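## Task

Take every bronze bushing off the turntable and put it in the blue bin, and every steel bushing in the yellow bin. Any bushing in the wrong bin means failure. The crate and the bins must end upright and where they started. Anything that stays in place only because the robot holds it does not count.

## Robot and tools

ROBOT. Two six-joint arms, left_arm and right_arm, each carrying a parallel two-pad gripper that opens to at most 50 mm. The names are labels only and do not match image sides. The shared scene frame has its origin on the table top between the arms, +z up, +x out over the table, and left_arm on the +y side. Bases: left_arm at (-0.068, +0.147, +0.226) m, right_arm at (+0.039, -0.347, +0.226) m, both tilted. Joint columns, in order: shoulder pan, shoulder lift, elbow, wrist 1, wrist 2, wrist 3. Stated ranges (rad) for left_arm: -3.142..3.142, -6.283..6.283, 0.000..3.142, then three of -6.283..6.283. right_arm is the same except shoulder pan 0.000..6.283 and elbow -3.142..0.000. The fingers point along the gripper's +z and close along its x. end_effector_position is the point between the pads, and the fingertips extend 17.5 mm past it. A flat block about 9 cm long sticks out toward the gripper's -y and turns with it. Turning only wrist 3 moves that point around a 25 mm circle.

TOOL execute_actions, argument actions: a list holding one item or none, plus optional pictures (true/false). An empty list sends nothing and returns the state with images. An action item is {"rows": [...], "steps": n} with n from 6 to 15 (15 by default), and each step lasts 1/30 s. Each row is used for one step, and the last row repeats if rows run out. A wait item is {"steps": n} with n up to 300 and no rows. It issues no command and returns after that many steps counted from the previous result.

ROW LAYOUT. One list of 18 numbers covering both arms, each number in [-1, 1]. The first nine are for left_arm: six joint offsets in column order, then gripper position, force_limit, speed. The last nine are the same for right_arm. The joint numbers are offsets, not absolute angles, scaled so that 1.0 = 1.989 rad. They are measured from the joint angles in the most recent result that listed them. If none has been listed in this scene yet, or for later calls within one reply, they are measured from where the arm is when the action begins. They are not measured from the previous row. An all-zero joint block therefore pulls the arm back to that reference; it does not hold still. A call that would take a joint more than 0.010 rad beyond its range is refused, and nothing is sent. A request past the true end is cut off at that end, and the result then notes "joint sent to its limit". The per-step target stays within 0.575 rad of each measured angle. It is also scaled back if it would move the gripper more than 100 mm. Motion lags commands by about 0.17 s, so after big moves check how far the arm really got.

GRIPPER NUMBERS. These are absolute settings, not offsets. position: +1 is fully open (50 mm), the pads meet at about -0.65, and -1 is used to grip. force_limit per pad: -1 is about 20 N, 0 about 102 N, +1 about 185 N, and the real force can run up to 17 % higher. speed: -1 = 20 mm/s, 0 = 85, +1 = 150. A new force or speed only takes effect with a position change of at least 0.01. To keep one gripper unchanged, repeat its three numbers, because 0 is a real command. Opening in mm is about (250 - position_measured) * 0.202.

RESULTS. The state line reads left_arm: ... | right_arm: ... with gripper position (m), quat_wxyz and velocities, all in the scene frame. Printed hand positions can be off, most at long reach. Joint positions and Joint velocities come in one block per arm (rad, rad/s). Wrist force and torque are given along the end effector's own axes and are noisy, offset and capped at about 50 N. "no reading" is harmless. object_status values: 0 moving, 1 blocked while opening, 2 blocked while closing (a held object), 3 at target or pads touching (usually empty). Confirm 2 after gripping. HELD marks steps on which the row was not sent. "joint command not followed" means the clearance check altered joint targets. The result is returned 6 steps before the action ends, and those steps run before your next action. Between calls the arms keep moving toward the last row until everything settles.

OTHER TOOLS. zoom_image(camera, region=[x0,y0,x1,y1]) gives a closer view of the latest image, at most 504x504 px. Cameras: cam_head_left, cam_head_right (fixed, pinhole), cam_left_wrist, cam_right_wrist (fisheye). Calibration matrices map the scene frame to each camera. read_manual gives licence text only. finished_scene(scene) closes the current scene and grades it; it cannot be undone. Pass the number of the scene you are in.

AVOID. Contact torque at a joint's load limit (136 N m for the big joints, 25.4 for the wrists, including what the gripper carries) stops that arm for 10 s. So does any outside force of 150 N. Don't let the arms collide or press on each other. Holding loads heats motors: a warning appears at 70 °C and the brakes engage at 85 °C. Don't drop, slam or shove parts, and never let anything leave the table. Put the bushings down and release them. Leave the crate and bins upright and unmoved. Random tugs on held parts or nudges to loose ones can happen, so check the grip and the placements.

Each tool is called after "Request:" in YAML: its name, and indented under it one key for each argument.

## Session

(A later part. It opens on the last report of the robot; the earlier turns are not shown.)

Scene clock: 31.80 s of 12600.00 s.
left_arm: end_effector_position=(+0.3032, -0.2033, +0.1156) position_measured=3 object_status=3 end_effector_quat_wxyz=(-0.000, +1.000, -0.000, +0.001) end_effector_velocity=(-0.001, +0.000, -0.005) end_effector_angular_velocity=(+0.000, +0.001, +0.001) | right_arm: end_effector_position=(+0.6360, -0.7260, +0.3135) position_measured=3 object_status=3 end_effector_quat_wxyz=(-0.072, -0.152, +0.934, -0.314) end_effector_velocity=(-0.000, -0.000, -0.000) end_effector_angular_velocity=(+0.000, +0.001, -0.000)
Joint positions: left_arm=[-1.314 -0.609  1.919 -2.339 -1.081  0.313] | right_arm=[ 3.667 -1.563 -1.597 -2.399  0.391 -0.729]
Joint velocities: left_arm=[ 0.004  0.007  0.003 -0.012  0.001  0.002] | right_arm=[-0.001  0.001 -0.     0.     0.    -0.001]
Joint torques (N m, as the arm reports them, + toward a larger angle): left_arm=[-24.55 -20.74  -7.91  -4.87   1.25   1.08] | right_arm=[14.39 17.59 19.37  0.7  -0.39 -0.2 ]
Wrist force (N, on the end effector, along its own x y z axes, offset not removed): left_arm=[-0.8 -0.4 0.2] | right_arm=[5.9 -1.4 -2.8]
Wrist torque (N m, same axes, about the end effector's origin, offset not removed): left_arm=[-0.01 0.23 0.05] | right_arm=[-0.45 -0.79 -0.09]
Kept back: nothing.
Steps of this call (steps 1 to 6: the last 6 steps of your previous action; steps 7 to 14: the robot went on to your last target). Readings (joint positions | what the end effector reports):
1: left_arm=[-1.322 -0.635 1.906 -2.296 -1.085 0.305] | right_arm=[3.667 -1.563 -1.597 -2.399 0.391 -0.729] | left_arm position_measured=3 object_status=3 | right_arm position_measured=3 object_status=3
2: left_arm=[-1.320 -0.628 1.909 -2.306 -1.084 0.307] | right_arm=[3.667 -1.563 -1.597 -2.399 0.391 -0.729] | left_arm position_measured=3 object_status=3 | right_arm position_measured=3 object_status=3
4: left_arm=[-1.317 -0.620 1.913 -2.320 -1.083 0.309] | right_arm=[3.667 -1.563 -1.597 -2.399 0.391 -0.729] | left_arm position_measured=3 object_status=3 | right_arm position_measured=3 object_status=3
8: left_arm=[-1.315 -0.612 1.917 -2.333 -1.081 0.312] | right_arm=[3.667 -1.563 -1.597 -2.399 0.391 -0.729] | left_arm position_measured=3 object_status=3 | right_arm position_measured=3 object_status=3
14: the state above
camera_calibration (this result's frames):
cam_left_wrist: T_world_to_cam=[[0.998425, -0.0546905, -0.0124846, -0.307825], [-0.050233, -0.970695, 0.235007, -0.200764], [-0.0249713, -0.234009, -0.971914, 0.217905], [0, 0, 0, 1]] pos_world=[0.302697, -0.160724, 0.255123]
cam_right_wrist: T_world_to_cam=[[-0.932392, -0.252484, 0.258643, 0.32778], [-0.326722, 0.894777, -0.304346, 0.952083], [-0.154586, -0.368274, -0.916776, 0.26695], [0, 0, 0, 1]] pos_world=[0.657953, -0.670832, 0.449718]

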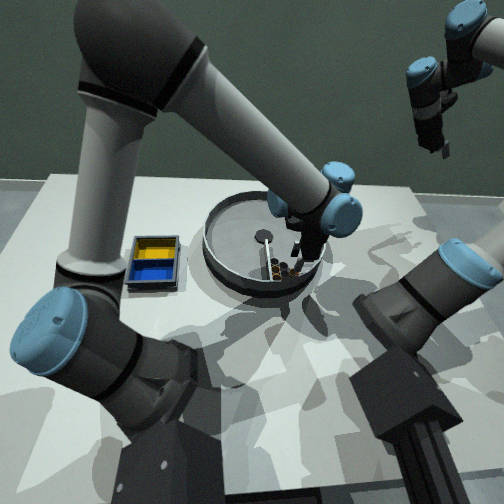

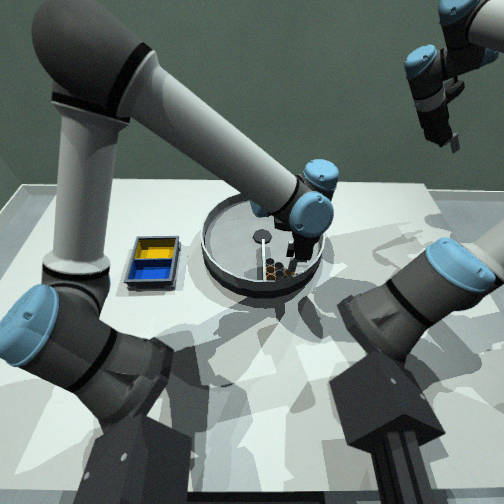

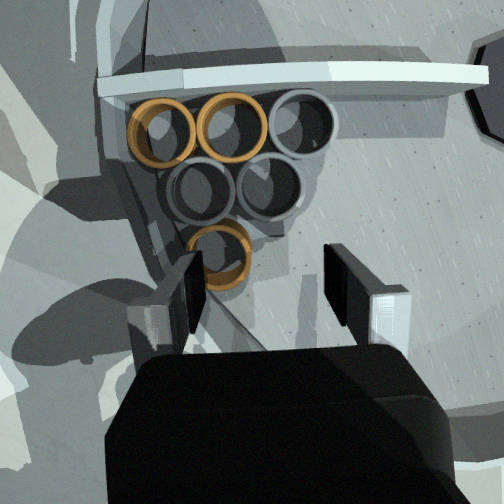

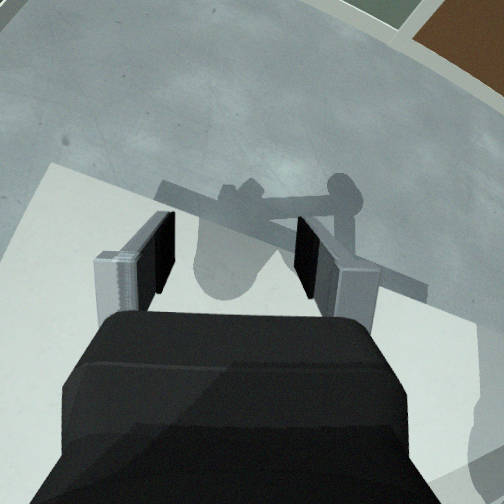

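Request:
execute_actions:
  actions:
    - {"rows": [[-0.003,-0.010,-0.005,0.016,-0.002,0,1,-0.5,0.3,0,0,0,0,0,0,1,0,0],[-0.007,-0.022,-0.011,0.035,-0.004,0,1,-0.5,0.3,0,0,0,0,0,0,1,0,0],[-0.011,-0.034,-0.017,0.055,-0.006,0,1,-0.5,0.3,0,0,0,0,0,0,1,0,0],[-0.015,-0.046,-0.023,0.075,-0.008,0.02,1,-0.5,0.3,0,0,0,0,0,0,1,0,0],[-0.018,-0.056,-0.030,0.095,-0.009,0.08,1,-0.5,0.3,0,0,0,0,0,0,1,0,0],[-0.020,-0.064,-0.040,0.115,-0.008,0.16,1,-0.5,0.3,0,0,0,0,0,0,1,0,0],[-0.020,-0.064,-0.052,0.150,-0.004,0.25,1,-0.5,0.3,0,0,0,0,0,0,1,0,0],[-0.019,-0.060,-0.064,0.190,0.001,0.34,1,-0.5,0.3,0,0,0,0,0,0,1,0,0],[-0.017,-0.054,-0.077,0.230,0.006,0.43,1,-0.5,0.3,0,0,0,0,0,0,1,0,0],[-0.015,-0.047,-0.090,0.270,0.012,0.52,1,-0.5,0.3,0,0,0,0,0,0,1,0,0],[-0.013,-0.040,-0.103,0.310,0.018,0.61,1,-0.5,0.3,0,0,0,0,0,0,1,0,0],[-0.011,-0.033,-0.116,0.350,0.024,0.70,1,-0.5,0.3,0,0,0,0,0,0,1,0,0],[-0.009,-0.026,-0.128,0.390,0.029,0.80,1,-0.5,0.3,0,0,0,0,0,0,1,0,0],[-0.008,-0.020,-0.139,0.430,0.033,0.90,1,-0.5,0.3,0,0,0,0,0,0,1,0,0],[-0.0065,-0.0151,-0.1473,0.4671,0.0362,1.0,1,-0.5,0.3,0,0,0,0,0,0,1,0,0]], "steps": 15}

Request:
execute_actions:
  actions:
    - {"steps": 30}

Scene clock: 45.13 s of 12600.00 s.
left_arm: end_effector_position=(+0.3220, -0.2030, +0.1727) position_measured=3 object_status=3 end_effector_quat_wxyz=(-0.004, +0.996, -0.084, +0.002) end_effector_velocity=(+0.129, +0.053, +0.238) end_effector_angular_velocity=(+0.386, +0.013, -1.990) | right_arm: end_effector_position=(+0.6360, -0.7260, +0.3135) position_measured=3 object_status=3 end_effector_quat_wxyz=(-0.072, -0.152, +0.934, -0.314) end_effector_velocity=(+0.000, -0.000, +0.000) end_effector_angular_velocity=(+0.000, +0.000, +0.000)
Joint positions: left_arm=[-1.341 -0.693  1.861 -2.177 -1.09   0.452] | right_arm=[ 3.667 -1.563 -1.597 -2.399  0.391 -0.729]
Joint velocities: left_arm=[-0.083 -0.275 -0.452  1.172  0.062  1.724] | right_arm=[ 0.     0.     0.001 -0.001  0.    -0.001]
Joint torques (N m, as the arm reports them, + toward a larger angle): left_arm=[-32.42 -30.7  -36.62   4.06   2.43   8.04] | right_arm=[15.19 18.05 19.22  1.03 -0.17 -0.07]
Wrist force (N, on the end effector, along its own x y z axes, offset not removed): left_arm=[-1.8 -1.1 -2.8] | right_arm=[2.5 2.9 -0.6]
Wrist torque (N m, same axes, about the end effector's origin, offset not removed): left_arm=[-0.26 0.41 -0.05] | right_arm=[0.40 -0.28 0.18]
Steps of this call (steps 1 to 30: the robot went on to your last target; steps 31 to 391: nothing new was sent; steps 392 to 400: the first 9 steps of this action). Readings (joint positions | what the end effector reports):
392: left_arm=[-1.313 -0.608 1.920 -2.340 -1.081 0.313] | right_arm=[3.667 -1.563 -1.597 -2.399 0.391 -0.729] | left_arm position_measured=3 object_status=3 | right_arm position_measured=3 object_status=3
393: left_arm=[-1.314 -0.610 1.919 -2.337 -1.081 0.313] | right_arm=[3.667 -1.563 -1.597 -2.399 0.391 -0.729] | left_arm position_measured=3 object_status=3 | right_arm position_measured=3 object_status=3
395: left_arm=[-1.319 -0.624 1.911 -2.315 -1.084 0.313] | right_arm=[3.667 -1.563 -1.597 -2.399 0.391 -0.729] | left_arm position_measured=3 object_status=3 | right_arm position_measured=3 object_status=3
399: left_arm=[-1.338 -0.682 1.875 -2.214 -1.091 0.398] | right_arm=[3.667 -1.563 -1.597 -2.399 0.391 -0.729] | left_arm position_measured=3 object_status=3 | right_arm position_measured=3 object_status=3
400: the state above

Scene clock: 46.13 s of 12600.00 s.
left_arm: end_effector_position=(+0.3524, -0.1426, +0.1941) position_measured=3 object_status=3 end_effector_quat_wxyz=(+0.107, -0.399, +0.879, +0.235) end_effector_velocity=(-0.002, -0.001, -0.001) end_effector_angular_velocity=(+0.006, +0.074, -0.128) | right_arm: end_effector_position=(+0.6360, -0.7260, +0.3135) position_measured=3 object_status=3 end_effector_quat_wxyz=(-0.072, -0.152, +0.934, -0.314) end_effector_velocity=(-0.000, -0.000, -0.000) end_effector_angular_velocity=(-0.001, +0.000, -0.000)
Joint positions: left_arm=[-1.327 -0.639  1.626 -1.411 -1.009  2.283] | right_arm=[ 3.667 -1.563 -1.597 -2.399  0.391 -0.729]
Joint velocities: left_arm=[ 0.     0.    -0.001  0.008  0.     0.144] | right_arm=[-0.001 -0.    -0.001  0.    -0.001  0.001]
Joint torques (N m, as the arm reports them, + toward a larger angle): left_arm=[-24.91 -21.38 -32.83   1.03   1.42   1.7 ] | right_arm=[15.54 18.36 20.24  0.95 -0.15 -0.03]
Wrist force (N, on the end effector, along its own x y z axes, offset not removed): left_arm=[-1.1 -0.2 0.3] | right_arm=[3.8 -2.6 1.8]
Wrist torque (N m, same axes, about the end effector's origin, offset not removed): left_arm=[-0.05 0.32 -0.07] | right_arm=[-0.23 -0.64 0.00]
Kept back: nothing.
Steps of this call (steps 1 to 6: the last 6 steps of your previous action; steps 7 to 30: the robot went on to your last target). Readings (joint positions | what the end effector reports):
1: left_arm=[-1.343 -0.700 1.844 -2.133 -1.087 0.515] | right_arm=[3.667 -1.563 -1.597 -2.399 0.391 -0.729] | left_arm position_measured=3 object_status=3 | right_arm position_measured=3 object_status=3
2: left_arm=[-1.344 -0.703 1.826 -2.083 -1.082 0.586] | right_arm=[3.667 -1.563 -1.597 -2.399 0.391 -0.729] | left_arm position_measured=3 object_status=3 | right_arm position_measured=3 object_status=3
4: left_arm=[-1.342 -0.699 1.785 -1.967 -1.068 0.741] | right_arm=[3.667 -1.563 -1.597 -2.399 0.391 -0.729] | left_arm position_measured=3 object_status=3 | right_arm position_measured=3 object_status=3
8: left_arm=[-1.334 -0.668 1.698 -1.694 -1.035 1.073] | right_arm=[3.667 -1.563 -1.597 -2.399 0.391 -0.729] | left_arm position_measured=3 object_status=3 | right_arm position_measured=3 object_status=3
30: the state above

Request:
execute_actions:
  actions:
    - {"rows": [[0,0,0,0,0,0.15,-0.188,-0.5,0.3,0,0,0,0,0,0,1,0,0],[0,0,0,0,0,0.30,-0.188,-0.5,0.3,0,0,0,0,0,0,1,0,0],[0,0,0,0,0,0.428,-0.188,-0.5,0.3,0,0,0,0,0,0,1,0,0]], "steps": 12}

Request:
execute_actions:
  actions:
    - {"steps": 14}
  pictures: true

Scene clock: 46.57 s of 12600.00 s.
left_arm: end_effector_position=(+0.3491, -0.1452, +0.1926) position_measured=94 object_status=0 end_effector_quat_wxyz=(+0.086, -0.318, +0.912, +0.244) end_effector_velocity=(-0.037, -0.025, -0.015) end_effector_angular_velocity=(-0.000, +0.923, -1.599) | right_arm: end_effector_position=(+0.6360, -0.7260, +0.3135) position_measured=3 object_status=3 end_effector_quat_wxyz=(-0.072, -0.152, +0.934, -0.314) end_effector_velocity=(+0.000, -0.000, +0.001) end_effector_angular_velocity=(+0.001, -0.002, -0.001)
Joint positions: left_arm=[-1.327 -0.639  1.626 -1.41  -1.009  2.464] | right_arm=[ 3.667 -1.563 -1.597 -2.399  0.391 -0.729]
Joint velocities: left_arm=[-0.     0.     0.003 -0.005 -0.     1.848] | right_arm=[ 0.     0.001  0.001  0.001 -0.    -0.001]
Joint torques (N m, as the arm reports them, + toward a larger angle): left_arm=[-26.72 -27.8  -18.29  -3.4    0.42   8.03] | right_arm=[14.48 18.22 19.78  0.96 -0.2  -0.06]
Wrist force (N, on the end effector, along its own x y z axes, offset not removed): left_arm=[-0.7 -1.3 -0.3] | right_arm=[2.1 -0.8 2.0]
Wrist torque (N m, same axes, about the end effector's origin, offset not removed): left_arm=[-0.30 0.20 -0.08] | right_arm=[-0.30 -0.30 -0.38]
Steps of this call (steps 1 to 7: the robot went on to your last target; steps 8 to 13: the first 6 steps of this action). Readings (joint positions | what the end effector reports):
8: left_arm=[-1.327 -0.639 1.626 -1.410 -1.009 2.299] | right_arm=[3.667 -1.563 -1.597 -2.399 0.391 -0.729] | left_arm position_measured=8 object_status=0 | right_arm position_measured=3 object_status=3
9: left_arm=[-1.327 -0.639 1.626 -1.410 -1.009 2.304] | right_arm=[3.667 -1.563 -1.597 -2.399 0.391 -0.729] | left_arm position_measured=25 object_status=0 | right_arm position_measured=3 object_status=3
11: left_arm=[-1.327 -0.639 1.626 -1.410 -1.009 2.357] | right_arm=[3.667 -1.563 -1.597 -2.399 0.391 -0.729] | left_arm position_measured=59 object_status=0 | right_arm position_measured=3 object_status=3
13: the state above

Scene clock: 47.03 s of 12600.00 s.
left_arm: end_effector_position=(+0.3343, -0.1500, +0.1898) position_measured=180 object_status=3 end_effector_quat_wxyz=(+0.004, -0.015, +0.966, +0.259) end_effector_velocity=(-0.006, +0.000, -0.000) end_effector_angular_velocity=(+0.001, +0.110, -0.192) | right_arm: end_effector_position=(+0.6360, -0.7260, +0.3135) position_measured=3 object_status=3 end_effector_quat_wxyz=(-0.072, -0.152, +0.934, -0.314) end_effector_velocity=(-0.000, +0.001, -0.000) end_effector_angular_velocity=(-0.000, +0.001, +0.002)
Joint positions: left_arm=[-1.327 -0.639  1.626 -1.411 -1.009  3.105] | right_arm=[ 3.667 -1.563 -1.597 -2.399  0.391 -0.729]
Joint velocities: left_arm=[-0.001  0.     0.001 -0.    -0.     0.22 ] | right_arm=[ 0.001 -0.    -0.002  0.     0.    -0.   ]
Joint torques (N m, as the arm reports them, + toward a larger angle): left_arm=[-30.44 -43.69  -9.01  -3.36  -2.02   1.77] | right_arm=[14.97 18.19 20.52  1.11 -0.12 -0.03]
Wrist force (N, on the end effector, along its own x y z axes, offset not removed): left_arm=[-1.2 -2.4 1.2] | right_arm=[-2.7 -3.1 2.0]
Wrist torque (N m, same axes, about the end effector's origin, offset not removed): left_arm=[-0.48 0.25 -0.06] | right_arm=[-0.32 0.68 0.22]
Kept back: nothing.
Steps of this call (steps 1 to 6: the last 6 steps of your previous action; steps 7 to 14: the robot went on to your last target). Readings (joint positions | what the end effector reports):
1: left_arm=[-1.327 -0.639 1.626 -1.410 -1.009 2.531] | right_arm=[3.667 -1.563 -1.597 -2.399 0.391 -0.729] | left_arm position_measured=111 object_status=0 | right_arm position_measured=3 object_status=3
2: left_arm=[-1.327 -0.639 1.626 -1.410 -1.009 2.604] | right_arm=[3.667 -1.563 -1.597 -2.399 0.391 -0.729] | left_arm position_measured=128 object_status=0 | right_arm position_measured=3 object_status=3
4: left_arm=[-1.327 -0.639 1.626 -1.410 -1.009 2.763] | right_arm=[3.667 -1.563 -1.597 -2.399 0.391 -0.729] | left_arm position_measured=163 object_status=0 | right_arm position_measured=3 object_status=3
8: left_arm=[-1.327 -0.639 1.626 -1.411 -1.009 2.998] | right_arm=[3.667 -1.563 -1.597 -2.399 0.391 -0.729] | left_arm position_measured=180 object_status=0 | right_arm position_measured=3 object_status=3
14: the state above
camera_calibration (this result's frames):
cam_left_wrist: T_world_to_cam=[[-0.999617, 0.0276803, -0.000501113, 0.342976], [0.0197035, 0.724034, 0.689483, -0.0203279], [0.0194479, 0.689209, -0.724302, 0.379883], [0, 0, 0, 1]] pos_world=[0.335857, -0.256594, 0.289338]
cam_right_wrist: T_world_to_cam=[[-0.932392, -0.252484, 0.258643, 0.32778], [-0.326723, 0.894777, -0.304346, 0.952083], [-0.154586, -0.368274, -0.916776, 0.26695], [0, 0, 0, 1]] pos_world=[0.657953, -0.670832, 0.449718]

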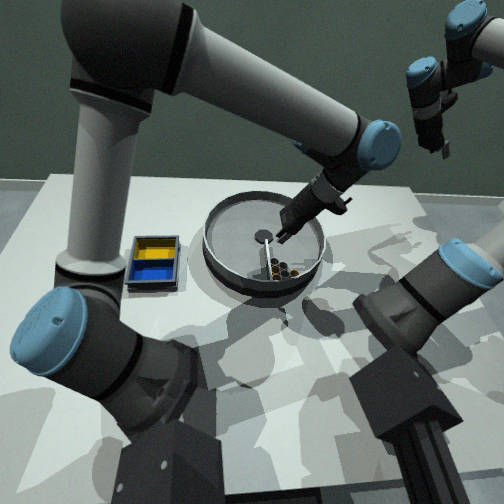

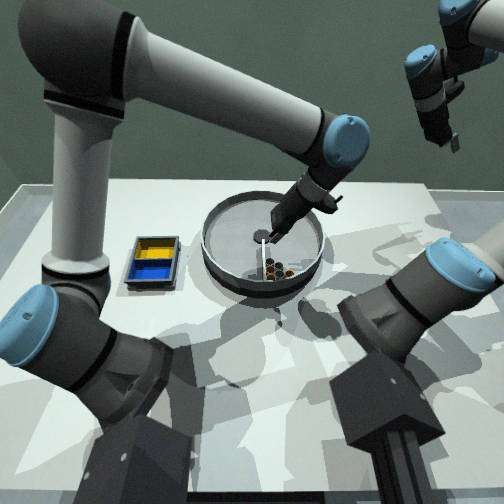

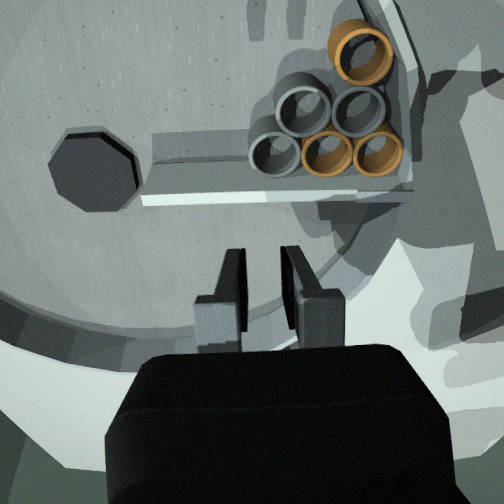

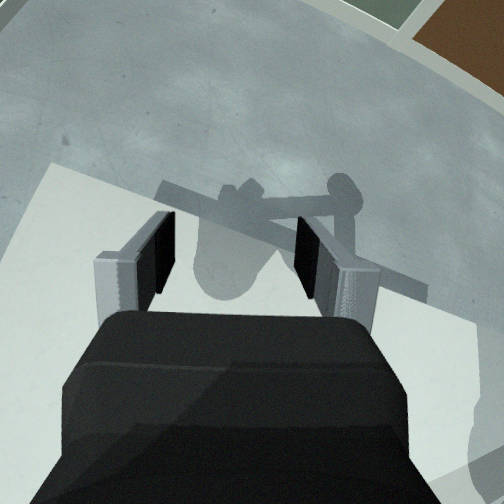

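Request:
execute_actions:
  actions:
    - {"rows": [[0.006,0.008,0.005,-0.015,0.005,0.012,-0.188,-0.5,0.3,0,0,0,0,0,0,1,0,0],[0.012,0.017,0.010,-0.030,0.011,0.018,-0.188,-0.5,0.3,0,0,0,0,0,0,1,0,0],[0.018,0.025,0.016,-0.045,0.016,0.022,-0.188,-0.5,0.3,0,0,0,0,0,0,1,0,0],[0.024,0.033,0.021,-0.060,0.022,0.026,-0.188,-0.5,0.3,0,0,0,0,0,0,1,0,0],[0.0295,0.0415,0.0260,-0.0751,0.0270,0.0302,-0.188,-0.5,0.3,0,0,0,0,0,0,1,0,0]], "steps": 12}

Request:
execute_actions:
  actions:
    - {"steps": 16}
  pictures: true

Scene clock: 47.83 s of 12600.00 s.
left_arm: end_effector_position=(+0.3342, -0.1497, +0.1610) position_measured=180 object_status=3 end_effector_quat_wxyz=(+0.000, -0.001, +0.966, +0.260) end_effector_velocity=(-0.000, +0.005, -0.292) end_effector_angular_velocity=(+0.023, +0.020, -0.034) | right_arm: end_effector_position=(+0.6360, -0.7260, +0.3135) position_measured=3 object_status=3 end_effector_quat_wxyz=(-0.072, -0.152, +0.934, -0.314) end_effector_velocity=(-0.000, +0.000, -0.000) end_effector_angular_velocity=(-0.000, -0.001, +0.001)
Joint positions: left_arm=[-1.303 -0.606  1.647 -1.467 -0.987  3.144] | right_arm=[ 3.667 -1.563 -1.597 -2.399  0.391 -0.729]
Joint velocities: left_arm=[ 0.238  0.334  0.211 -0.583  0.216  0.142] | right_arm=[ 0.001  0.001 -0.002 -0.    -0.001  0.001]
Joint torques (N m, as the arm reports them, + toward a larger angle): left_arm=[-22.21 -15.02  -4.66  -4.73   2.22   1.71] | right_arm=[14.86 18.21 19.92  1.02 -0.19 -0.15]
Wrist force (N, on the end effector, along its own x y z axes, offset not removed): left_arm=[-0.9 -0.5 -0.9] | right_arm=[0.7 -1.8 1.2]
Wrist torque (N m, same axes, about the end effector's origin, offset not removed): left_arm=[-0.14 0.33 -0.08] | right_arm=[-0.26 -0.01 0.20]
Steps of this call (steps 1 to 18: the robot went on to your last target; steps 19 to 24: the first 6 steps of this action). Readings (joint positions | what the end effector reports):
19: left_arm=[-1.327 -0.639 1.626 -1.411 -1.009 3.134] | right_arm=[3.667 -1.563 -1.597 -2.399 0.391 -0.729] | left_arm position_measured=180 object_status=3 | right_arm position_measured=3 object_status=3
20: left_arm=[-1.325 -0.637 1.627 -1.413 -1.008 3.133] | right_arm=[3.667 -1.563 -1.597 -2.399 0.391 -0.729] | left_arm position_measured=180 object_status=3 | right_arm position_measured=3 object_status=3
22: left_arm=[-1.317 -0.626 1.635 -1.432 -1.001 3.136] | right_arm=[3.667 -1.563 -1.597 -2.399 0.391 -0.729] | left_arm position_measured=180 object_status=3 | right_arm position_measured=3 object_status=3
24: the state above

Scene clock: 48.37 s of 12600.00 s.
left_arm: end_effector_position=(+0.3336, -0.1495, +0.1186) position_measured=180 object_status=3 end_effector_quat_wxyz=(+0.000, +0.001, +0.966, +0.259) end_effector_velocity=(-0.000, -0.000, -0.005) end_effector_angular_velocity=(-0.000, +0.000, +0.000) | right_arm: end_effector_position=(+0.6360, -0.7260, +0.3135) position_measured=3 object_status=3 end_effector_quat_wxyz=(-0.072, -0.152, +0.934, -0.314) end_effector_velocity=(-0.000, -0.000, -0.001) end_effector_angular_velocity=(-0.000, +0.001, -0.001)
Joint positions: left_arm=[-1.268 -0.557  1.678 -1.558 -0.956  3.165] | right_arm=[ 3.667 -1.563 -1.597 -2.399  0.391 -0.729]
Joint velocities: left_arm=[ 0.005  0.007  0.003 -0.012  0.004  0.003] | right_arm=[-0.001 -0.    -0.     0.     0.    -0.   ]
Joint torques (N m, as the arm reports them, + toward a larger angle): left_arm=[-27.02 -23.31  -6.64  -3.47   1.38   1.45] | right_arm=[14.92 18.55 20.19  1.   -0.18 -0.01]
Wrist force (N, on the end effector, along its own x y z axes, offset not removed): left_arm=[-1.0 -0.4 0.6] | right_arm=[3.2 0.8 2.3]
Wrist torque (N m, same axes, about the end effector's origin, offset not removed): left_arm=[-0.14 0.21 -0.04] | right_arm=[0.06 -0.23 -0.25]
Kept back: nothing.
Steps of this call (steps 1 to 6: the last 6 steps of your previous action; steps 7 to 16: the robot went on to your last target). Readings (joint positions | what the end effector reports):
1: left_arm=[-1.295 -0.596 1.654 -1.486 -0.980 3.148] | right_arm=[3.667 -1.563 -1.597 -2.399 0.391 -0.729] | left_arm position_measured=180 object_status=3 | right_arm position_measured=3 object_status=3
2: left_arm=[-1.289 -0.587 1.659 -1.503 -0.975 3.152] | right_arm=[3.667 -1.563 -1.597 -2.399 0.391 -0.729] | left_arm position_measured=180 object_status=3 | right_arm position_measured=3 object_status=3
4: left_arm=[-1.281 -0.575 1.667 -1.526 -0.967 3.157] | right_arm=[3.667 -1.563 -1.597 -2.399 0.391 -0.729] | left_arm position_measured=180 object_status=3 | right_arm position_measured=3 object_status=3
8: left_arm=[-1.272 -0.563 1.674 -1.548 -0.959 3.163] | right_arm=[3.667 -1.563 -1.597 -2.399 0.391 -0.729] | left_arm position_measured=180 object_status=3 | right_arm position_measured=3 object_status=3
16: the state above
camera_calibration (this result's frames):
cam_left_wrist: T_world_to_cam=[[-0.998381, 0.0549018, 0.0148497, 0.344062], [0.0499813, 0.722347, 0.689722, 0.018078], [0.0271403, 0.689348, -0.723922, 0.325442], [0, 0, 0, 1]] pos_world=[0.333769, -0.256291, 0.218016]
cam_right_wrist: T_world_to_cam=[[-0.932393, -0.252483, 0.258643, 0.32778], [-0.326722, 0.894777, -0.304346, 0.952083], [-0.154585, -0.368274, -0.916776, 0.26695], [0, 0, 0, 1]] pos_world=[0.657953, -0.670832, 0.449718]

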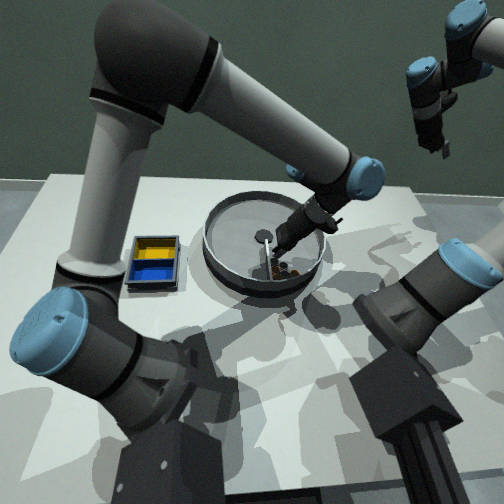

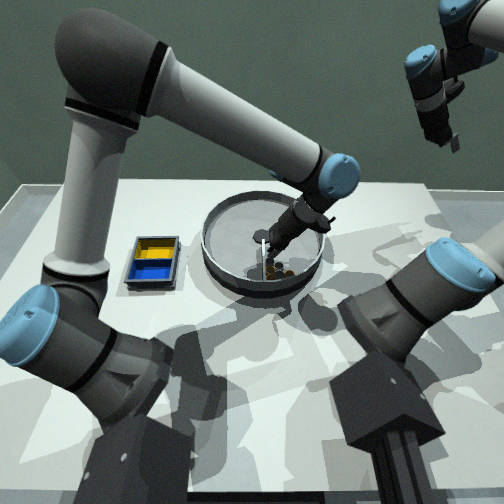

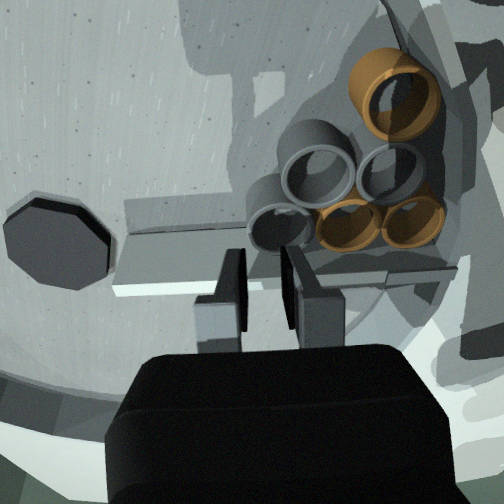

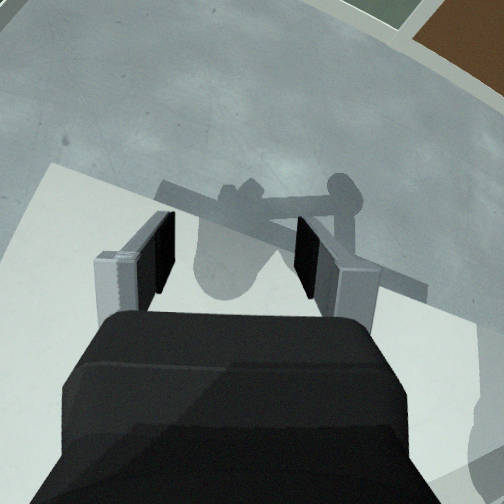

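Request:
zoom_image:
  camera: "cam_left_wrist"
  region: [200, 150, 380, 310]

Region (200, 150, 380, 310) of cam_left_wrist's 504x504 image, scaled by 2.800, with more detail than that image has.

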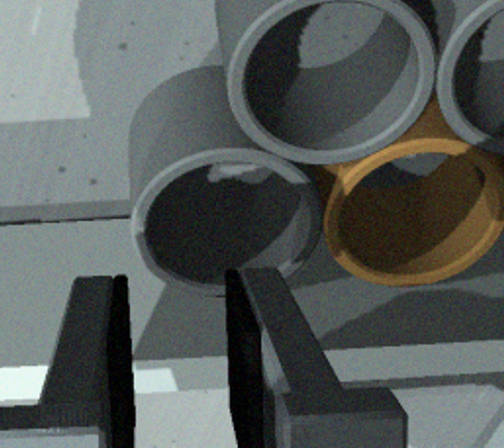

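Request:
execute_actions:
  actions:
    - {"rows": [[0.0015,0.003,-0.004,0,0.0016,0.0008,-0.188,-0.5,0.3,0,0,0,0,0,0,1,0,0],[0.0030,0.0081,-0.0075,-0.0026,0.0033,0.0015,-0.188,-0.5,0.3,0,0,0,0,0,0,1,0,0]], "steps": 10}

Request:
execute_actions:
  actions:
    - {"steps": 12}
  pictures: true

Scene clock: 51.50 s of 12600.00 s.
left_arm: end_effector_position=(+0.3347, -0.1511, +0.1165) position_measured=180 object_status=3 end_effector_quat_wxyz=(+0.001, +0.000, +0.966, +0.259) end_effector_velocity=(+0.015, -0.024, -0.022) end_effector_angular_velocity=(-0.008, -0.008, +0.004) | right_arm: end_effector_position=(+0.6360, -0.7260, +0.3135) position_measured=3 object_status=3 end_effector_quat_wxyz=(-0.072, -0.152, +0.934, -0.314) end_effector_velocity=(-0.000, -0.001, +0.000) end_effector_angular_velocity=(+0.000, -0.001, -0.001)
Joint positions: left_arm=[-1.266 -0.551  1.673 -1.561 -0.953  3.166] | right_arm=[ 3.667 -1.563 -1.597 -2.399  0.391 -0.729]
Joint velocities: left_arm=[ 0.025  0.073 -0.072 -0.019  0.028  0.012] | right_arm=[-0.     0.001  0.     0.    -0.     0.   ]
Joint torques (N m, as the arm reports them, + toward a larger angle): left_arm=[-25.7  -24.4  -31.76  -3.58   1.66   1.29] | right_arm=[15.6  18.11 19.61  1.14 -0.08 -0.02]
Wrist force (N, on the end effector, along its own x y z axes, offset not removed): left_arm=[-1.8 -1.2 0.6] | right_arm=[2.6 -0.8 2.7]
Wrist torque (N m, same axes, about the end effector's origin, offset not removed): left_arm=[-0.22 0.35 0.00] | right_arm=[-0.27 -0.24 -0.08]
Steps of this call (steps 1 to 15: the robot went on to your last target; steps 16 to 90: nothing new was sent; steps 91 to 94: the first 4 steps of this action). Readings (joint positions | what the end effector reports):
91: left_arm=[-1.268 -0.556 1.678 -1.560 -0.955 3.165] | right_arm=[3.667 -1.563 -1.597 -2.399 0.391 -0.729] | left_arm position_measured=180 object_status=3 | right_arm position_measured=3 object_status=3
92: left_arm=[-1.268 -0.556 1.677 -1.560 -0.955 3.165] | right_arm=[3.667 -1.563 -1.597 -2.399 0.391 -0.729] | left_arm position_measured=180 object_status=3 | right_arm position_measured=3 object_status=3
94: the state above

Scene clock: 51.90 s of 12600.00 s.
left_arm: end_effector_position=(+0.3368, -0.1544, +0.1136) position_measured=180 object_status=3 end_effector_quat_wxyz=(+0.001, +0.000, +0.966, +0.258) end_effector_velocity=(+0.000, -0.001, -0.002) end_effector_angular_velocity=(+0.001, +0.000, -0.001) | right_arm: end_effector_position=(+0.6360, -0.7260, +0.3135) position_measured=3 object_status=3 end_effector_quat_wxyz=(-0.072, -0.152, +0.934, -0.314) end_effector_velocity=(-0.000, -0.000, -0.001) end_effector_angular_velocity=(-0.000, +0.002, -0.000)
Joint positions: left_arm=[-1.263 -0.541  1.663 -1.563 -0.949  3.168] | right_arm=[ 3.667 -1.563 -1.597 -2.399  0.391 -0.729]
Joint velocities: left_arm=[ 0.001  0.004 -0.002 -0.001  0.001  0.001] | right_arm=[-0.001 -0.    -0.001 -0.     0.    -0.   ]
Joint torques (N m, as the arm reports them, + toward a larger angle): left_arm=[-26.63 -23.75 -29.47  -3.28   1.58   1.38] | right_arm=[15.05 18.17 19.63  1.01 -0.12 -0.21]
Wrist force (N, on the end effector, along its own x y z axes, offset not removed): left_arm=[-1.7 -0.9 0.8] | right_arm=[-2.6 -2.0 -0.2]
Wrist torque (N m, same axes, about the end effector's origin, offset not removed): left_arm=[-0.17 0.35 -0.05] | right_arm=[-0.47 0.55 -0.01]
Kept back: nothing.
Steps of this call (steps 1 to 6: the last 6 steps of your previous action; steps 7 to 12: the robot went on to your last target). Readings (joint positions | what the end effector reports):
1: left_arm=[-1.265 -0.549 1.671 -1.561 -0.952 3.167] | right_arm=[3.667 -1.563 -1.597 -2.399 0.391 -0.729] | left_arm position_measured=180 object_status=3 | right_arm position_measured=3 object_status=3
2: left_arm=[-1.265 -0.547 1.669 -1.562 -0.952 3.167] | right_arm=[3.667 -1.563 -1.597 -2.399 0.391 -0.729] | left_arm position_measured=180 object_status=3 | right_arm position_measured=3 object_status=3
4: left_arm=[-1.264 -0.545 1.666 -1.562 -0.951 3.167] | right_arm=[3.667 -1.563 -1.597 -2.399 0.391 -0.729] | left_arm position_measured=180 object_status=3 | right_arm position_measured=3 object_status=3
8: left_arm=[-1.263 -0.542 1.664 -1.563 -0.950 3.168] | right_arm=[3.667 -1.563 -1.597 -2.399 0.391 -0.729] | left_arm position_measured=180 object_status=3 | right_arm position_measured=3 object_status=3
12: the state above
camera_calibration (this result's frames):
cam_left_wrist: T_world_to_cam=[[-0.998437, 0.0543464, 0.0130721, 0.347735], [0.0483988, 0.723541, 0.688583, 0.0256972], [0.0279638, 0.688139, -0.72504, 0.324713], [0, 0, 0, 1]] pos_world=[0.336867, -0.260939, 0.213189]
cam_right_wrist: T_world_to_cam=[[-0.932392, -0.252484, 0.258643, 0.32778], [-0.326722, 0.894777, -0.304346, 0.952083], [-0.154586, -0.368274, -0.916776, 0.26695], [0, 0, 0, 1]] pos_world=[0.657953, -0.670832, 0.449718]

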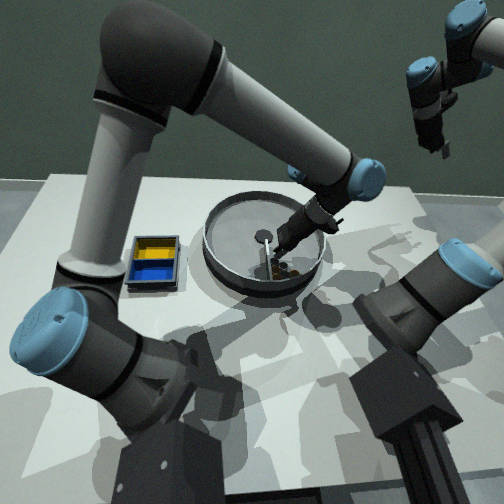

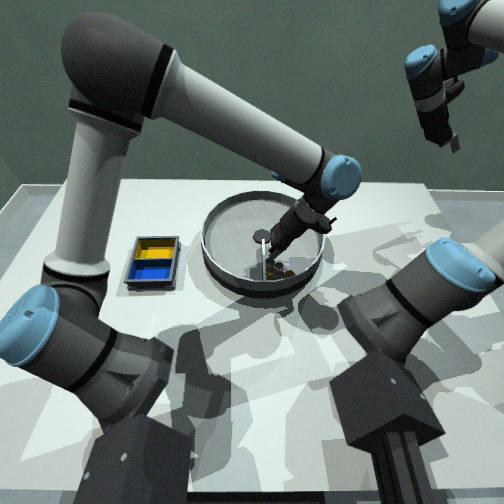

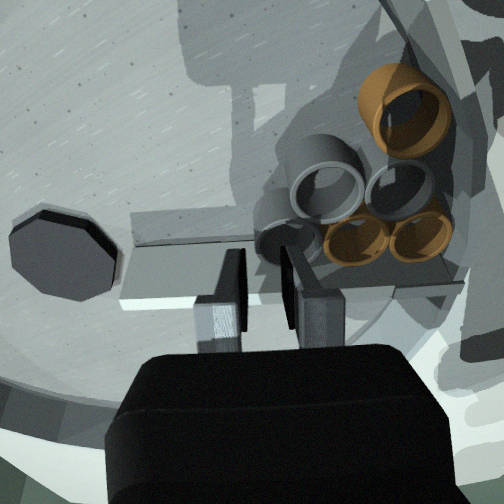

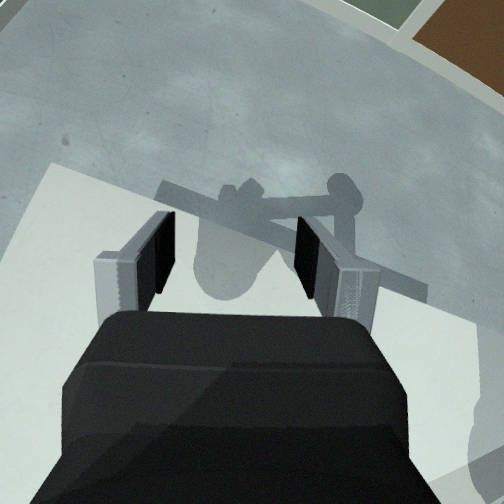

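Request:
zoom_image:
  camera: "cam_left_wrist"
  region: [200, 150, 380, 310]

Region (200, 150, 380, 310) of cam_left_wrist's 504x504 image, scaled by 2.800, with more detail than that image has.

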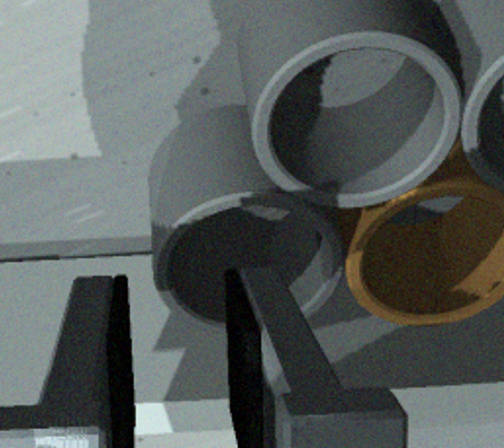

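Request:
execute_actions:
  actions:
    - {"rows": [[0.0009,0.0013,0.0004,-0.0020,0.0008,0.0005,-0.188,-0.5,0.3,0,0,0,0,0,0,1,0,0],[0.0017,0.0026,0.0009,-0.0040,0.0016,0.0009,-0.188,-0.5,0.3,0,0,0,0,0,0,1,0,0]], "steps": 15}

Request:
execute_actions:
  actions:
    - {"steps": 6}

Scene clock: 55.07 s of 12600.00 s.
left_arm: end_effector_position=(+0.3368, -0.1544, +0.1103) position_measured=180 object_status=3 end_effector_quat_wxyz=(+0.001, +0.000, +0.966, +0.258) end_effector_velocity=(-0.001, +0.000, -0.006) end_effector_angular_velocity=(+0.001, -0.000, -0.001) | right_arm: end_effector_position=(+0.6360, -0.7260, +0.3135) position_measured=3 object_status=3 end_effector_quat_wxyz=(-0.072, -0.152, +0.934, -0.314) end_effector_velocity=(-0.000, -0.000, -0.000) end_effector_angular_velocity=(+0.000, +0.000, -0.001)
Joint positions: left_arm=[-1.26  -0.537  1.665 -1.57  -0.947  3.169] | right_arm=[ 3.667 -1.563 -1.597 -2.399  0.391 -0.729]
Joint velocities: left_arm=[ 0.004  0.007  0.004 -0.011  0.004  0.002] | right_arm=[-0.001  0.     0.     0.001  0.    -0.   ]
Joint torques (N m, as the arm reports them, + toward a larger angle): left_arm=[-25.64 -25.81  -6.08  -3.38   1.48   1.36] | right_arm=[15.52 18.16 19.4   1.13 -0.09 -0.06]
Wrist force (N, on the end effector, along its own x y z axes, offset not removed): left_arm=[-1.4 -1.7 0.8] | right_arm=[-2.8 -0.4 0.0]
Wrist torque (N m, same axes, about the end effector's origin, offset not removed): left_arm=[-0.32 0.32 -0.01] | right_arm=[-0.22 0.64 0.10]
Steps of this call (steps 1 to 30: the robot went on to your last target; steps 31 to 86: nothing new was sent; steps 87 to 95: the first 9 steps of this action). Readings (joint positions | what the end effector reports):
87: left_arm=[-1.262 -0.541 1.663 -1.564 -0.949 3.168] | right_arm=[3.667 -1.563 -1.597 -2.399 0.391 -0.729] | left_arm position_measured=180 object_status=3 | right_arm position_measured=3 object_status=3
88: left_arm=[-1.262 -0.541 1.663 -1.564 -0.949 3.168] | right_arm=[3.667 -1.563 -1.597 -2.399 0.391 -0.729] | left_arm position_measured=180 object_status=3 | right_arm position_measured=3 object_status=3
90: left_arm=[-1.261 -0.539 1.663 -1.566 -0.948 3.169] | right_arm=[3.667 -1.563 -1.597 -2.399 0.391 -0.729] | left_arm position_measured=180 object_status=3 | right_arm position_measured=3 object_status=3
94: left_arm=[-1.260 -0.537 1.664 -1.570 -0.947 3.169] | right_arm=[3.667 -1.563 -1.597 -2.399 0.391 -0.729] | left_arm position_measured=180 object_status=3 | right_arm position_measured=3 object_status=3
95: the state above

Scene clock: 55.27 s of 12600.00 s.
left_arm: end_effector_position=(+0.3368, -0.1544, +0.1098) position_measured=180 object_status=3 end_effector_quat_wxyz=(+0.001, +0.000, +0.966, +0.258) end_effector_velocity=(+0.000, +0.000, -0.001) end_effector_angular_velocity=(+0.000, -0.000, -0.001) | right_arm: end_effector_position=(+0.6360, -0.7260, +0.3135) position_measured=3 object_status=3 end_effector_quat_wxyz=(-0.072, -0.152, +0.934, -0.314) end_effector_velocity=(+0.000, +0.000, -0.000) end_effector_angular_velocity=(-0.000, +0.000, +0.001)
Joint positions: left_arm=[-1.259 -0.536  1.665 -1.571 -0.946  3.17 ] | right_arm=[ 3.667 -1.563 -1.597 -2.399  0.391 -0.729]
Joint velocities: left_arm=[ 0.001  0.001  0.001 -0.002  0.001  0.001] | right_arm=[ 0.    -0.    -0.     0.    -0.    -0.001]
Joint torques (N m, as the arm reports them, + toward a larger angle): left_arm=[-26.08 -22.88  -5.96  -3.45   1.61   1.45] | right_arm=[15.72 18.53 19.54  1.06 -0.13 -0.11]
Wrist force (N, on the end effector, along its own x y z axes, offset not removed): left_arm=[-2.1 -0.8 -0.7] | right_arm=[0.1 1.9 0.9]
Wrist torque (N m, same axes, about the end effector's origin, offset not removed): left_arm=[-0.20 0.48 0.02] | right_arm=[0.08 0.12 0.16]
Kept back: nothing.
Steps of this call (steps 1 to 6: the last 6 steps of your previous action). Readings (joint positions | what the end effector reports):
1: left_arm=[-1.260 -0.537 1.665 -1.570 -0.947 3.169] | right_arm=[3.667 -1.563 -1.597 -2.399 0.391 -0.729] | left_arm position_measured=180 object_status=3 | right_arm position_measured=3 object_status=3
2: left_arm=[-1.260 -0.537 1.665 -1.571 -0.947 3.169] | right_arm=[3.667 -1.563 -1.597 -2.399 0.391 -0.729] | left_arm position_measured=180 object_status=3 | right_arm position_measured=3 object_status=3
4: left_arm=[-1.259 -0.537 1.665 -1.571 -0.946 3.170] | right_arm=[3.667 -1.563 -1.597 -2.399 0.391 -0.729] | left_arm position_measured=180 object_status=3 | right_arm position_measured=3 object_status=3
6: the state above

Request:
execute_actions:
  actions:
    - {"rows": [[0.0006,0.0010,0.0003,-0.0015,0.0006,0.0003,-0.188,-0.5,0.3,0,0,0,0,0,0,1,0,0],[0.0013,0.0020,0.0007,-0.0030,0.0012,0.0007,-0.188,-0.5,0.3,0,0,0,0,0,0,1,0,0]], "steps": 15}

Request:
execute_actions:
  actions:
    - {"steps": 6}
  pictures: true

Scene clock: 55.73 s of 12600.00 s.
left_arm: end_effector_position=(+0.3368, -0.1543, +0.1072) position_measured=180 object_status=3 end_effector_quat_wxyz=(+0.001, +0.000, +0.966, +0.258) end_effector_velocity=(+0.000, +0.000, -0.004) end_effector_angular_velocity=(+0.001, +0.001, -0.000) | right_arm: end_effector_position=(+0.6360, -0.7260, +0.3135) position_measured=3 object_status=3 end_effector_quat_wxyz=(-0.072, -0.152, +0.934, -0.314) end_effector_velocity=(+0.000, +0.000, +0.000) end_effector_angular_velocity=(+0.001, -0.001, -0.001)
Joint positions: left_arm=[-1.257 -0.533  1.666 -1.576 -0.944  3.171] | right_arm=[ 3.667 -1.563 -1.597 -2.399  0.391 -0.729]
Joint velocities: left_arm=[ 0.004  0.005  0.002 -0.007  0.003  0.002] | right_arm=[0.001 0.    0.    0.    0.    0.001]
Joint torques (N m, as the arm reports them, + toward a larger angle): left_arm=[-25.14 -24.75  -6.59  -3.44   1.53   1.48] | right_arm=[16.45 18.88 19.52  1.07 -0.21 -0.01]
Wrist force (N, on the end effector, along its own x y z axes, offset not removed): left_arm=[-1.2 -2.0 1.0] | right_arm=[1.3 -3.0 -0.4]
Wrist torque (N m, same axes, about the end effector's origin, offset not removed): left_arm=[-0.30 0.28 -0.07] | right_arm=[-0.66 0.05 0.08]
Steps of this call (steps 1 to 5: the robot went on to your last target; steps 6 to 14: the first 9 steps of this action). Readings (joint positions | what the end effector reports):
6: left_arm=[-1.259 -0.536 1.665 -1.571 -0.946 3.170] | right_arm=[3.667 -1.563 -1.597 -2.399 0.391 -0.729] | left_arm position_measured=180 object_status=3 | right_arm position_measured=3 object_status=3
7: left_arm=[-1.259 -0.536 1.665 -1.572 -0.946 3.170] | right_arm=[3.667 -1.563 -1.597 -2.399 0.391 -0.729] | left_arm position_measured=180 object_status=3 | right_arm position_measured=3 object_status=3
9: left_arm=[-1.258 -0.535 1.665 -1.573 -0.945 3.170] | right_arm=[3.667 -1.563 -1.597 -2.399 0.391 -0.729] | left_arm position_measured=180 object_status=3 | right_arm position_measured=3 object_status=3
13: left_arm=[-1.257 -0.533 1.666 -1.576 -0.944 3.171] | right_arm=[3.667 -1.563 -1.597 -2.399 0.391 -0.729] | left_arm position_measured=180 object_status=3 | right_arm position_measured=3 object_status=3
14: the state above

Scene clock: 55.93 s of 12600.00 s.
left_arm: end_effector_position=(+0.3368, -0.1543, +0.1068) position_measured=180 object_status=3 end_effector_quat_wxyz=(+0.001, +0.000, +0.966, +0.258) end_effector_velocity=(+0.001, +0.000, -0.001) end_effector_angular_velocity=(-0.001, +0.000, +0.002) | right_arm: end_effector_position=(+0.6360, -0.7260, +0.3135) position_measured=3 object_status=3 end_effector_quat_wxyz=(-0.072, -0.152, +0.934, -0.314) end_effector_velocity=(+0.000, +0.000, -0.000) end_effector_angular_velocity=(-0.000, +0.000, +0.001)
Joint positions: left_arm=[-1.257 -0.533  1.666 -1.577 -0.944  3.171] | right_arm=[ 3.667 -1.563 -1.597 -2.399  0.391 -0.729]
Joint velocities: left_arm=[ 0.002  0.001 -0.001 -0.002  0.001 -0.   ] | right_arm=[-0.    -0.001  0.    -0.    -0.001 -0.001]
Joint torques (N m, as the arm reports them, + toward a larger angle): left_arm=[-26.21 -25.24  -6.5   -3.09   1.5    1.45] | right_arm=[15.97 18.28 19.46  1.01 -0.12  0.07]
Wrist force (N, on the end effector, along its own x y z axes, offset not removed): left_arm=[-1.0 -1.4 0.1] | right_arm=[1.0 -1.5 0.5]
Wrist torque (N m, same axes, about the end effector's origin, offset not removed): left_arm=[-0.32 0.26 -0.09] | right_arm=[-0.27 -0.18 0.19]
Kept back: nothing.
Steps of this call (steps 1 to 6: the last 6 steps of your previous action). Readings (joint positions | what the end effector reports):
1: left_arm=[-1.257 -0.533 1.666 -1.576 -0.944 3.171] | right_arm=[3.667 -1.563 -1.597 -2.399 0.391 -0.729] | left_arm position_measured=180 object_status=3 | right_arm position_measured=3 object_status=3
2: left_arm=[-1.257 -0.533 1.666 -1.576 -0.944 3.171] | right_arm=[3.667 -1.563 -1.597 -2.399 0.391 -0.729] | left_arm position_measured=180 object_status=3 | right_arm position_measured=3 object_status=3
4: left_arm=[-1.257 -0.533 1.666 -1.577 -0.944 3.171] | right_arm=[3.667 -1.563 -1.597 -2.399 0.391 -0.729] | left_arm position_measured=180 object_status=3 | right_arm position_measured=3 object_status=3
6: the state above
camera_calibration (this result's frames):
cam_left_wrist: T_world_to_cam=[[-0.998425, 0.0545705, 0.0130204, 0.347869], [0.04852, 0.723399, 0.688724, 0.0302589], [0.0281651, 0.688271, -0.724907, 0.319737], [0, 0, 0, 1]] pos_world=[0.336847, -0.260938, 0.20641]
cam_right_wrist: T_world_to_cam=[[-0.932392, -0.252484, 0.258643, 0.32778], [-0.326723, 0.894777, -0.304346, 0.952083], [-0.154586, -0.368274, -0.916776, 0.26695], [0, 0, 0, 1]] pos_world=[0.657953, -0.670832, 0.449718]

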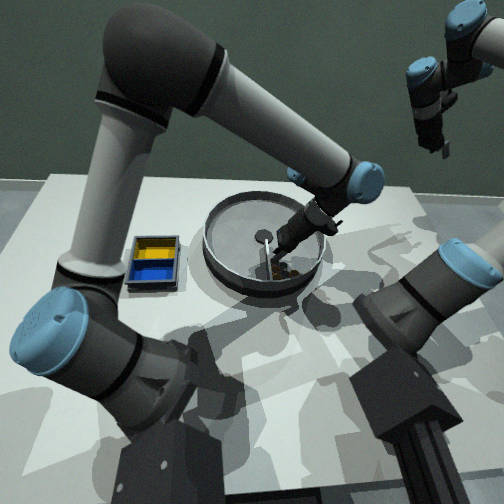

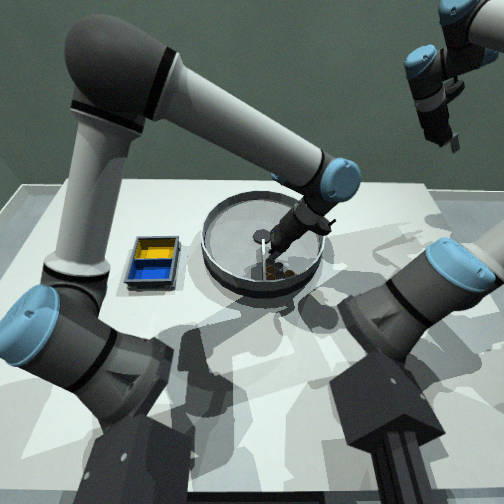

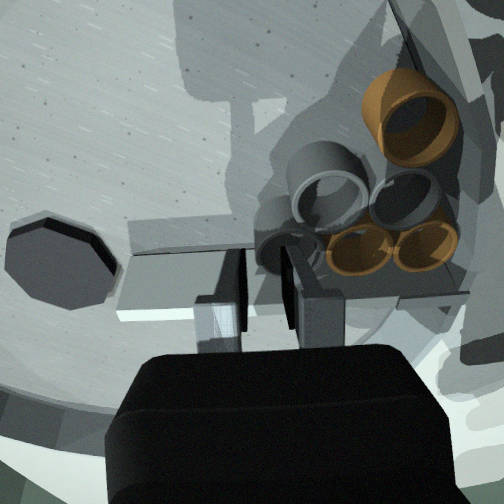

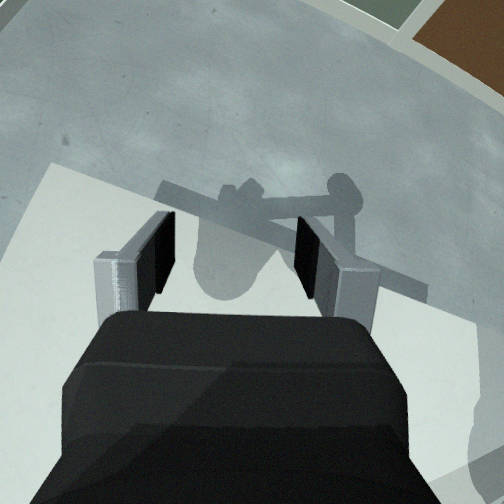

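Request:
zoom_image:
  camera: "cam_left_wrist"
  region: [200, 170, 380, 330]

Region (200, 170, 380, 330) of cam_left_wrist's 504x504 image, scaled by 2.800, with more detail than that image has.

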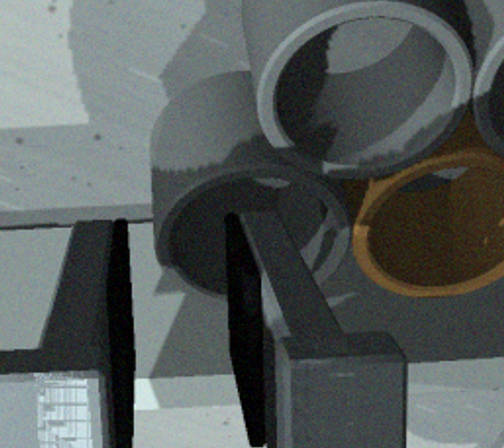

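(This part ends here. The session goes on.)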